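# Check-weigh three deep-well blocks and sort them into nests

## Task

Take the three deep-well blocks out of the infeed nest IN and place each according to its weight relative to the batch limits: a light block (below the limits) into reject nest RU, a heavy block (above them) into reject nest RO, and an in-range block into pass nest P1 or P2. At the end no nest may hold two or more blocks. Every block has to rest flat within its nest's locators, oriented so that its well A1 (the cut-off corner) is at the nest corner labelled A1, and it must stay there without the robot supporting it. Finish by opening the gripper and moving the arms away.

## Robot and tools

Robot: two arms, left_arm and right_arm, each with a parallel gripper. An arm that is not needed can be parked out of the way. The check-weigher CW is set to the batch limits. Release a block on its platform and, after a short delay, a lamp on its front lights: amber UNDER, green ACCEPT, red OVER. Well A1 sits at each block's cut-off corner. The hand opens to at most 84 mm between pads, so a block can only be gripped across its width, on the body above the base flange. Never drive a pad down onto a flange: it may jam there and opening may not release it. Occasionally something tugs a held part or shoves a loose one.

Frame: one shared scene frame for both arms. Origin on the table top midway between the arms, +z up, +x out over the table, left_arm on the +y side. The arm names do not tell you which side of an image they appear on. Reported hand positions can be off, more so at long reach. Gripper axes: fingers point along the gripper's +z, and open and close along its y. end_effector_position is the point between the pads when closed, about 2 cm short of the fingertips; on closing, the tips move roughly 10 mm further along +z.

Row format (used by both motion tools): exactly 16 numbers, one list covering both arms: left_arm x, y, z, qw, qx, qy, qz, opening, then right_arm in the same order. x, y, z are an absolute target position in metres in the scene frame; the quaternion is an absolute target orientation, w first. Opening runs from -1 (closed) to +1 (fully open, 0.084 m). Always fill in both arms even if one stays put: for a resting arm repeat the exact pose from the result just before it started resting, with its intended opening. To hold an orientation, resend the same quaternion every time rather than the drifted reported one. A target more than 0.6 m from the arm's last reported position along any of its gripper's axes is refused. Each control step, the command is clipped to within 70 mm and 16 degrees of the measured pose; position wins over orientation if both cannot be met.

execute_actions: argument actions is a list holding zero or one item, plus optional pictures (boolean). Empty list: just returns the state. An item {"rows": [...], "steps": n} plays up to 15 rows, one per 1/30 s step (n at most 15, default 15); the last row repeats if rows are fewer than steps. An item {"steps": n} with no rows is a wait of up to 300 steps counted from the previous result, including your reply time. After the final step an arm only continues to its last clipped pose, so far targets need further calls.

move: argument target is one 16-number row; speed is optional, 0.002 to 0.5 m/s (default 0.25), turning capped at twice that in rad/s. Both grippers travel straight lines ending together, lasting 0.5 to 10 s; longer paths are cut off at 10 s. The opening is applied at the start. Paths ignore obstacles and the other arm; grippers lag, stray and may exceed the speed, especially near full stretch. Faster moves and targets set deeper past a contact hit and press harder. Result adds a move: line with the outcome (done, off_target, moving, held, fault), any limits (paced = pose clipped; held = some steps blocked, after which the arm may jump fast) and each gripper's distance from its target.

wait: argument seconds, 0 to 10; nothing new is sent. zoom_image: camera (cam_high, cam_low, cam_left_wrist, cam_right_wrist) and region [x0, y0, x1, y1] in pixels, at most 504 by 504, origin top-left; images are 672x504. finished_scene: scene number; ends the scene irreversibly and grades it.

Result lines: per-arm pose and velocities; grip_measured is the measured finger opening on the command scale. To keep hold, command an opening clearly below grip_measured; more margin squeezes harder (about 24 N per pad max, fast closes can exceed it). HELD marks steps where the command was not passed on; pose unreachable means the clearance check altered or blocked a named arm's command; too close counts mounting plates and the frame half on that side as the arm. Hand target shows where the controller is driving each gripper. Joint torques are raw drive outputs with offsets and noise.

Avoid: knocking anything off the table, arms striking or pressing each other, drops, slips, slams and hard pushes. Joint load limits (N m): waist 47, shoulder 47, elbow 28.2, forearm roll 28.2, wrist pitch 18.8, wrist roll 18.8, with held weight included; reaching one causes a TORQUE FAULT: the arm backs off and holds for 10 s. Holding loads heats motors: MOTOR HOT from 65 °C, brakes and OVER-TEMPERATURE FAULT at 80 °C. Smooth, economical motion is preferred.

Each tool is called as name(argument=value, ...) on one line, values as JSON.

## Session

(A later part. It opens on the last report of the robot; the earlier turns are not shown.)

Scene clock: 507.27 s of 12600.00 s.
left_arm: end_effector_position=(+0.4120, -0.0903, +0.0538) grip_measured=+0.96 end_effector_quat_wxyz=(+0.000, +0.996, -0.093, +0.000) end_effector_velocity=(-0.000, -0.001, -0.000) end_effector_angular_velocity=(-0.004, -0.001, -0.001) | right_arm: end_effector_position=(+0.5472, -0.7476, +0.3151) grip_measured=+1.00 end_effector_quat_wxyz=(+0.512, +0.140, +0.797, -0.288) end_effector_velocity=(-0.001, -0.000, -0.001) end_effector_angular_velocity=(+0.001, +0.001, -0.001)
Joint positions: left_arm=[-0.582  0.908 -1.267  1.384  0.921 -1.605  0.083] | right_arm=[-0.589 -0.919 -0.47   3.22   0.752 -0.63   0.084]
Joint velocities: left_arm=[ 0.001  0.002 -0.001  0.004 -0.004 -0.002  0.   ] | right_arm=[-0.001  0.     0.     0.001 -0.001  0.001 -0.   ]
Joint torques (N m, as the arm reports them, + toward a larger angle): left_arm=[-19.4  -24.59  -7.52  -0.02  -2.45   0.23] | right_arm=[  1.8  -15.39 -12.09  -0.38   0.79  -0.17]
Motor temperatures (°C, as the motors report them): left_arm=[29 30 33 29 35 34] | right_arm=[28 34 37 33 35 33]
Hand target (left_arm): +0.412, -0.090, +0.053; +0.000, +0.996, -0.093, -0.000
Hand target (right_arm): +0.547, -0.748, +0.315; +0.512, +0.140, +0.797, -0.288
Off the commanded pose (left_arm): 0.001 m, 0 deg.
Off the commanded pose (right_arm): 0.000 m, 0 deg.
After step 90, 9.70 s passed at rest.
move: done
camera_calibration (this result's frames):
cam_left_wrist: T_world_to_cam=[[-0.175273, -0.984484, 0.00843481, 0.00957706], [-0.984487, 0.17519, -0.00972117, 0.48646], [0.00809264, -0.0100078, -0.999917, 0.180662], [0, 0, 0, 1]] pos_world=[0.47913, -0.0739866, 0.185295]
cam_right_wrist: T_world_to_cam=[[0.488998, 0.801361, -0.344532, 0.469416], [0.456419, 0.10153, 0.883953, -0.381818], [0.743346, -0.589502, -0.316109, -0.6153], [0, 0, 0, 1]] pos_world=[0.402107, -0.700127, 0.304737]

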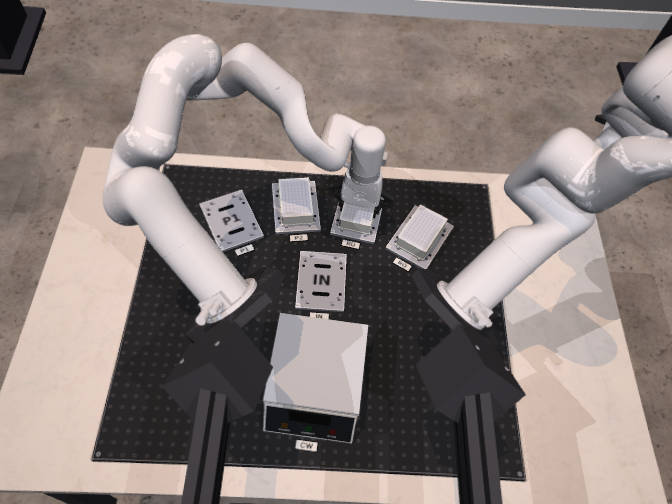

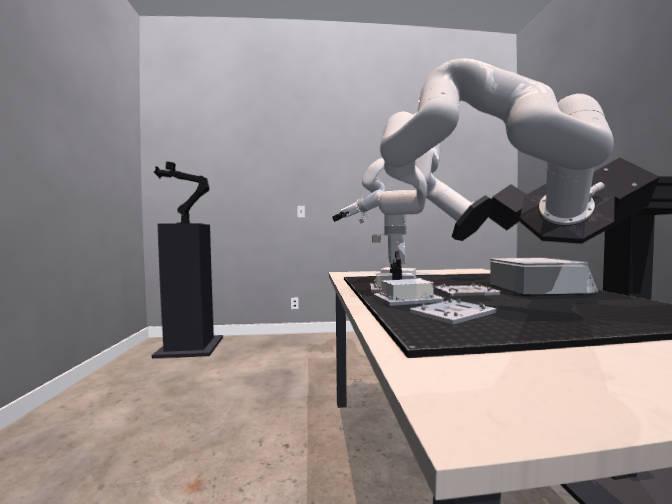

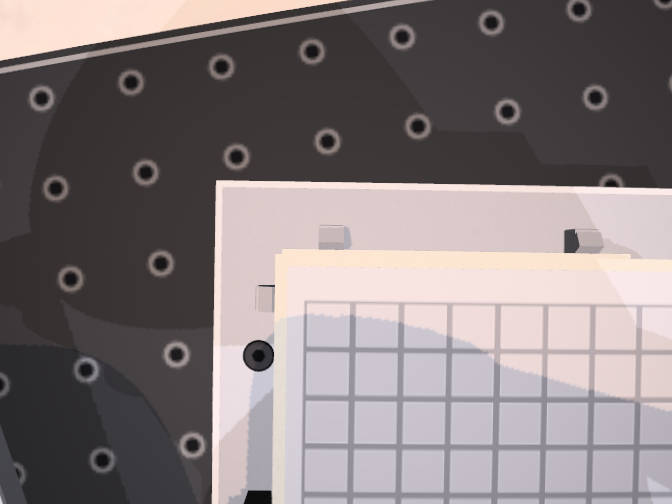

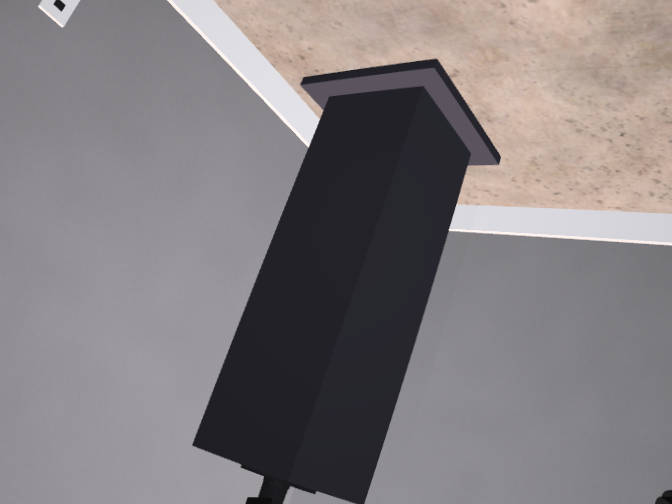

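Seated.

move(target=[0.4119,-0.0902,0.054,0,0.9957,-0.0927,0,1,0.5472,-0.7476,0.3151,0.512,0.140,0.797,-0.288,1], speed=0.008)

move(target=[0.4119,-0.0902,0.10,0,0.9957,-0.0927,0,1,0.5472,-0.7476,0.3151,0.512,0.140,0.797,-0.288,1], speed=0.04)

move(target=[0.33,-0.08,0.3,0,0.9957,-0.0927,0,1,0.5472,-0.7476,0.3151,0.512,0.140,0.797,-0.288,1], speed=0.15)

Scene clock: 518.57 s of 12600.00 s.
left_arm: end_effector_position=(+0.4113, -0.0892, +0.0526) grip_measured=+1.00 end_effector_quat_wxyz=(-0.001, +0.996, -0.093, -0.001) end_effector_velocity=(+0.001, +0.001, +0.004) end_effector_angular_velocity=(+0.004, -0.004, -0.002) | right_arm: end_effector_position=(+0.5472, -0.7476, +0.3151) grip_measured=+1.00 end_effector_quat_wxyz=(+0.512, +0.140, +0.797, -0.288) end_effector_velocity=(+0.000, -0.000, +0.000) end_effector_angular_velocity=(+0.000, -0.001, -0.000)
Joint positions: left_arm=[-0.58   0.909 -1.267  1.383  0.922 -1.605  0.084] | right_arm=[-0.589 -0.919 -0.47   3.22   0.752 -0.63   0.084]
Joint velocities: left_arm=[-0.008 -0.007  0.006 -0.005  0.007  0.001 -0.   ] | right_arm=[-0.     0.    -0.    -0.     0.     0.001  0.   ]
Joint torques (N m, as the arm reports them, + toward a larger angle): left_arm=[-21.47 -26.7   -6.27  -0.57  -1.7    0.01] | right_arm=[  1.18 -15.51 -12.21  -0.45   0.72  -0.35]
Motor temperatures (°C, as the motors report them): left_arm=[29 30 33 29 35 34] | right_arm=[28 34 37 33 35 33]
Hand target (left_arm): +0.412, -0.090, +0.054; +0.000, +0.996, -0.093, -0.000
Hand target (right_arm): +0.547, -0.748, +0.315; +0.512, +0.140, +0.797, -0.288
Off the commanded pose (left_arm): 0.002 m, 0 deg.
Off the commanded pose (right_arm): 0.000 m, 0 deg.
After step 90, 7.60 s passed at rest.
move: done
camera_calibration (this result's frames):
cam_left_wrist: T_world_to_cam=[[-0.174814, -0.984584, 0.0058044, 0.0105827], [-0.984585, 0.174773, -0.00688876, 0.485436], [0.00576811, -0.00691917, -0.999959, 0.180728], [0, 0, 0, 1]] pos_world=[0.478761, -0.0731713, 0.184004]
cam_right_wrist: T_world_to_cam=[[0.488998, 0.801361, -0.344532, 0.469416], [0.45642, 0.10153, 0.883953, -0.381818], [0.743345, -0.589502, -0.316109, -0.6153], [0, 0, 0, 1]] pos_world=[0.402107, -0.700127, 0.304737]

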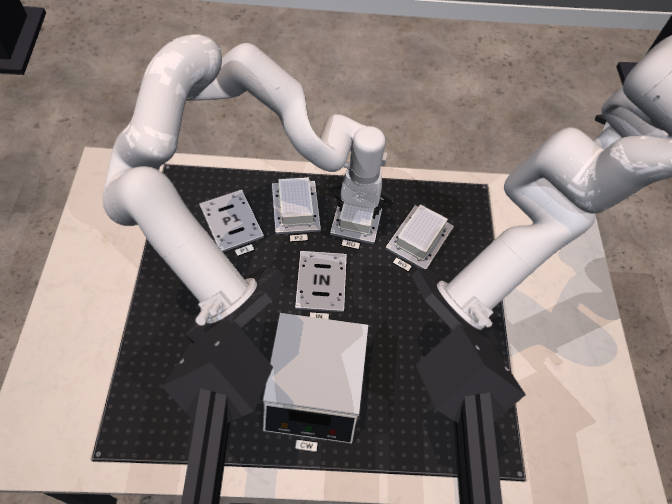

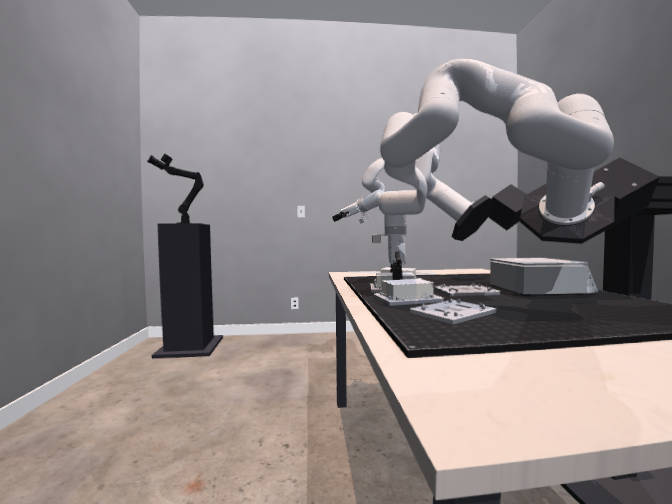

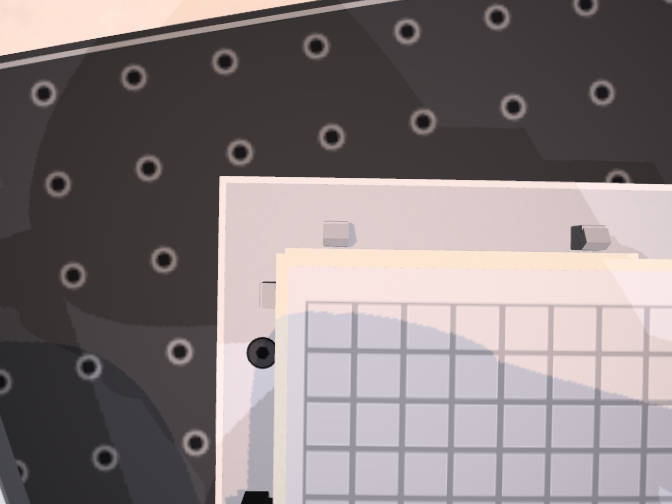

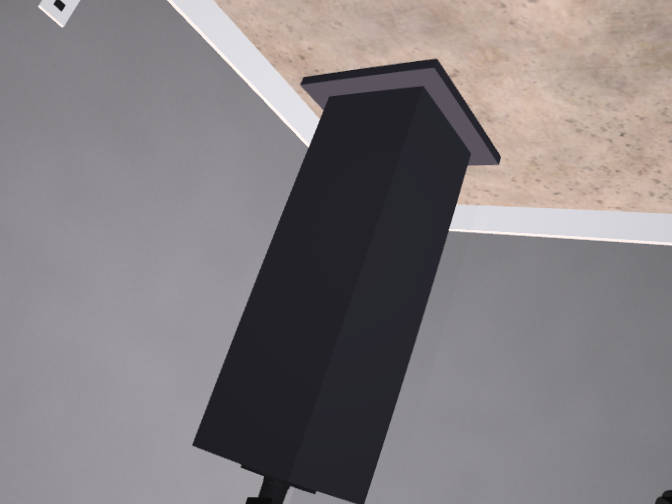

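Scene clock: 520.17 s of 12600.00 s.
left_arm: end_effector_position=(+0.4118, -0.0901, +0.0997) grip_measured=+1.00 end_effector_quat_wxyz=(-0.000, +0.996, -0.093, +0.000) end_effector_velocity=(-0.000, -0.000, +0.002) end_effector_angular_velocity=(-0.000, +0.001, -0.000) | right_arm: end_effector_position=(+0.5472, -0.7476, +0.3151) grip_measured=+1.00 end_effector_quat_wxyz=(+0.512, +0.140, +0.797, -0.288) end_effector_velocity=(+0.000, +0.000, -0.000) end_effector_angular_velocity=(-0.001, +0.001, +0.000)
Joint positions: left_arm=[-0.663  0.821 -1.21   1.291  0.957 -1.578  0.084] | right_arm=[-0.589 -0.919 -0.47   3.22   0.752 -0.63   0.084]
Joint velocities: left_arm=[-0.004 -0.004  0.002 -0.005  0.001  0.002  0.   ] | right_arm=[ 0.001  0.    -0.     0.    -0.    -0.002  0.   ]
Joint torques (N m, as the arm reports them, + toward a larger angle): left_arm=[-21.18 -26.51  -8.12  -0.54  -2.11   0.1 ] | right_arm=[  1.32 -15.34 -11.93  -0.93   0.91  -0.29]
Motor temperatures (°C, as the motors report them): left_arm=[29 30 33 29 35 34] | right_arm=[28 34 37 33 35 33]
Hand target (left_arm): +0.412, -0.090, +0.100; -0.000, +0.996, -0.093, +0.000
Hand target (right_arm): +0.547, -0.748, +0.315; +0.512, +0.140, +0.797, -0.288
Off the commanded pose (left_arm): 0.000 m, 0 deg.
Off the commanded pose (right_arm): 0.000 m, 0 deg.
move: done
camera_calibration (this result's frames):
cam_left_wrist: T_world_to_cam=[[-0.175108, -0.984518, 0.00786294, 0.00941687], [-0.98452, 0.175036, -0.00906911, 0.486635], [0.00755241, -0.0093293, -0.999928, 0.226793], [0, 0, 0, 1]] pos_world=[0.479039, -0.0737917, 0.231116]
cam_right_wrist: T_world_to_cam=[[0.488998, 0.801361, -0.344532, 0.469416], [0.456419, 0.10153, 0.883953, -0.381818], [0.743345, -0.589502, -0.316109, -0.6153], [0, 0, 0, 1]] pos_world=[0.402107, -0.700127, 0.304737]

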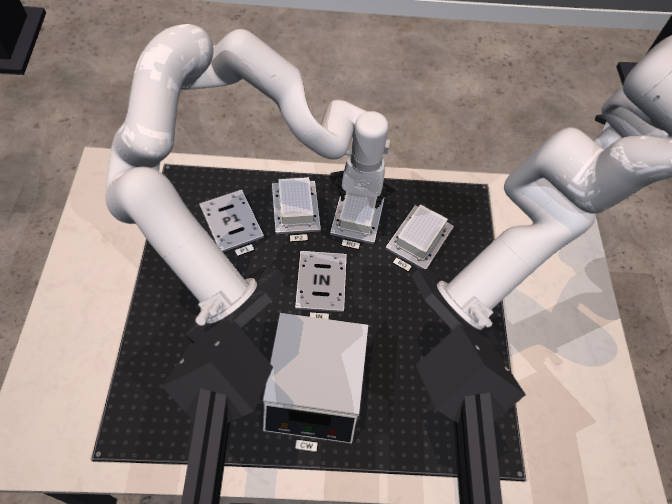

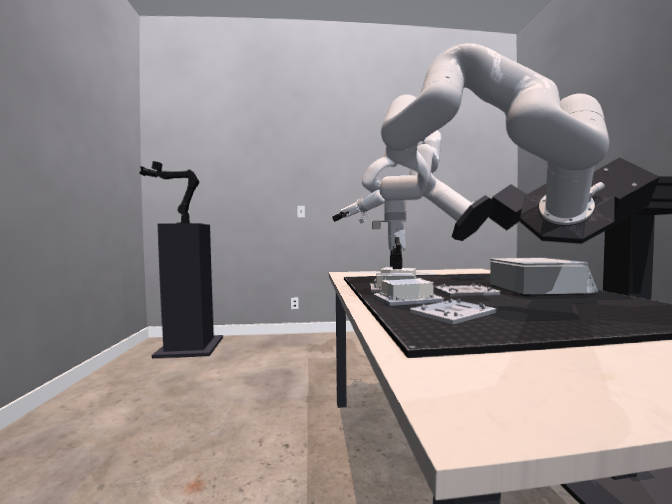

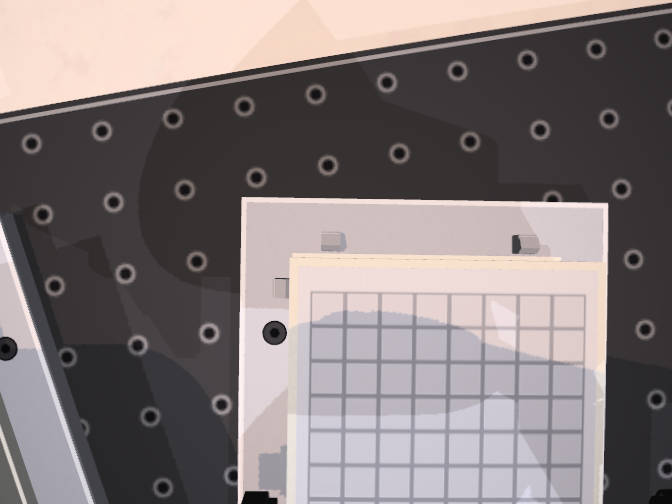

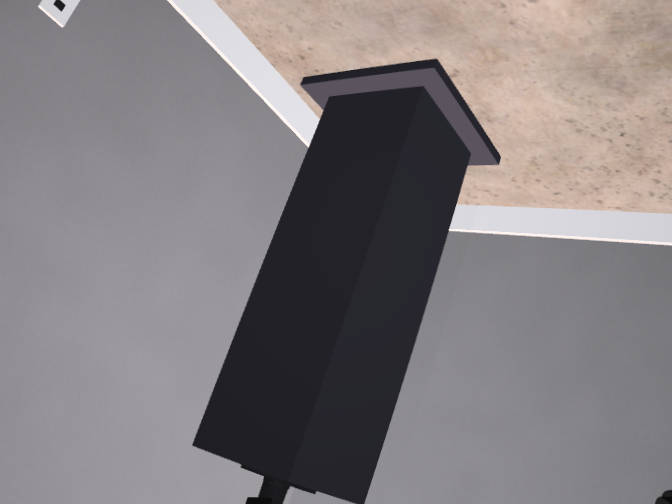

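Scene clock: 522.20 s of 12600.00 s.
left_arm: end_effector_position=(+0.3302, -0.0794, +0.2993) grip_measured=+1.00 end_effector_quat_wxyz=(-0.000, +0.996, -0.092, +0.000) end_effector_velocity=(-0.001, +0.000, +0.003) end_effector_angular_velocity=(+0.001, -0.002, -0.000) | right_arm: end_effector_position=(+0.5472, -0.7476, +0.3151) grip_measured=+1.00 end_effector_quat_wxyz=(+0.512, +0.140, +0.797, -0.288) end_effector_velocity=(-0.000, -0.000, +0.000) end_effector_angular_velocity=(-0.000, -0.000, -0.001)
Joint positions: left_arm=[-1.118  0.51  -1.002  0.879  1.175 -1.579  0.084] | right_arm=[-0.589 -0.919 -0.47   3.22   0.752 -0.63   0.084]
Joint velocities: left_arm=[-0.007 -0.003 -0.001 -0.005  0.006  0.001 -0.   ] | right_arm=[-0.001  0.     0.     0.     0.001  0.    -0.   ]
Joint torques (N m, as the arm reports them, + toward a larger angle): left_arm=[-17.6  -22.14 -14.33  -0.56  -2.11   0.11] | right_arm=[  2.58 -15.17 -12.16  -0.8    0.78  -0.02]
Motor temperatures (°C, as the motors report them): left_arm=[29 30 33 29 35 34] | right_arm=[28 34 37 33 35 33]
Hand target (left_arm): +0.330, -0.079, +0.300; -0.000, +0.996, -0.092, +0.000
Hand target (right_arm): +0.547, -0.748, +0.315; +0.512, +0.140, +0.797, -0.288
Off the commanded pose (left_arm): 0.001 m, 0 deg.
Off the commanded pose (right_arm): 0.000 m, 0 deg.
move: done
camera_calibration (this result's frames):
cam_left_wrist: T_world_to_cam=[[-0.174545, -0.984623, 0.0071416, 0.00407367], [-0.984615, 0.174474, -0.00958842, 0.406318], [0.00819496, -0.00870534, -0.999929, 0.426933], [0, 0, 0, 1]] pos_world=[0.397279, -0.0631642, 0.430769]
cam_right_wrist: T_world_to_cam=[[0.488998, 0.801361, -0.344532, 0.469416], [0.456419, 0.10153, 0.883953, -0.381819], [0.743345, -0.589502, -0.316109, -0.6153], [0, 0, 0, 1]] pos_world=[0.402107, -0.700127, 0.304737]

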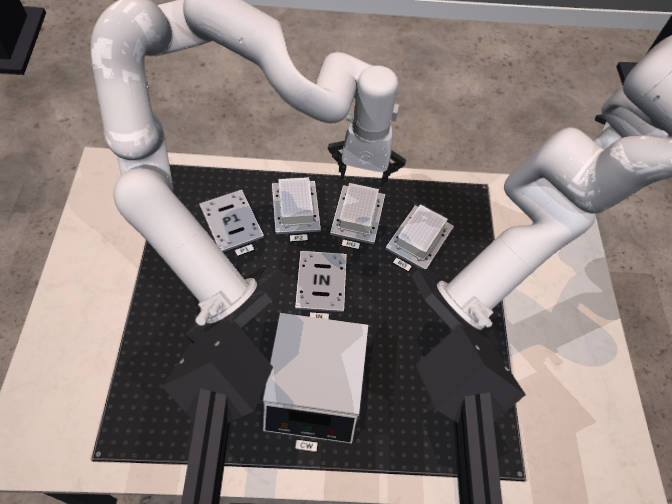

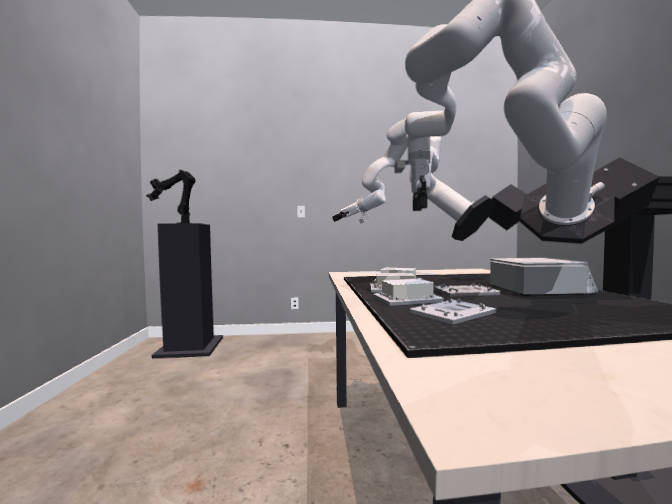

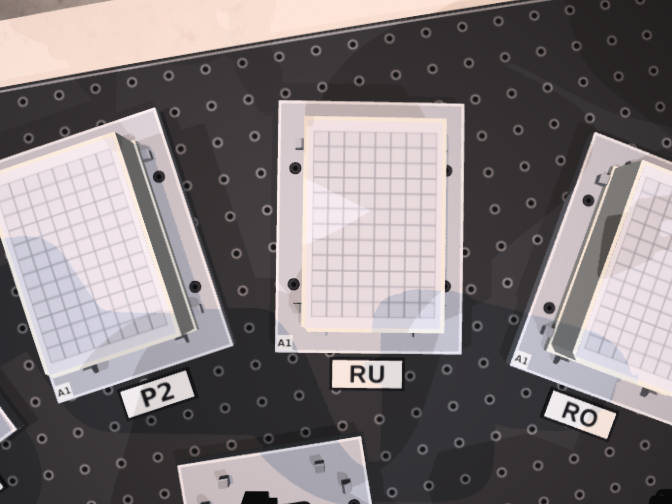

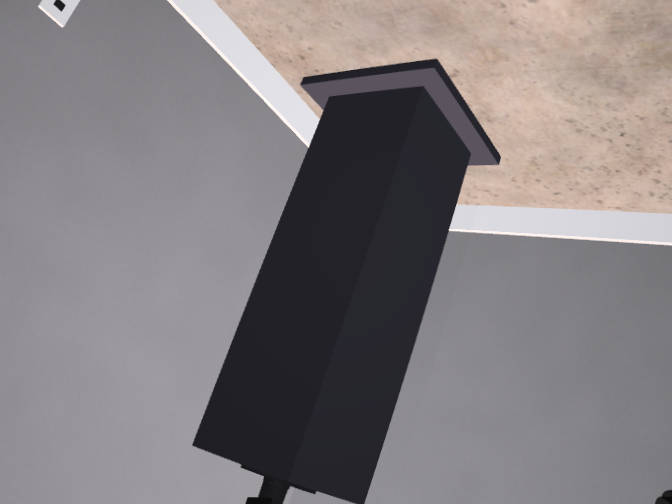

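finished_scene(scene=1)

The scene is finished: the task was done.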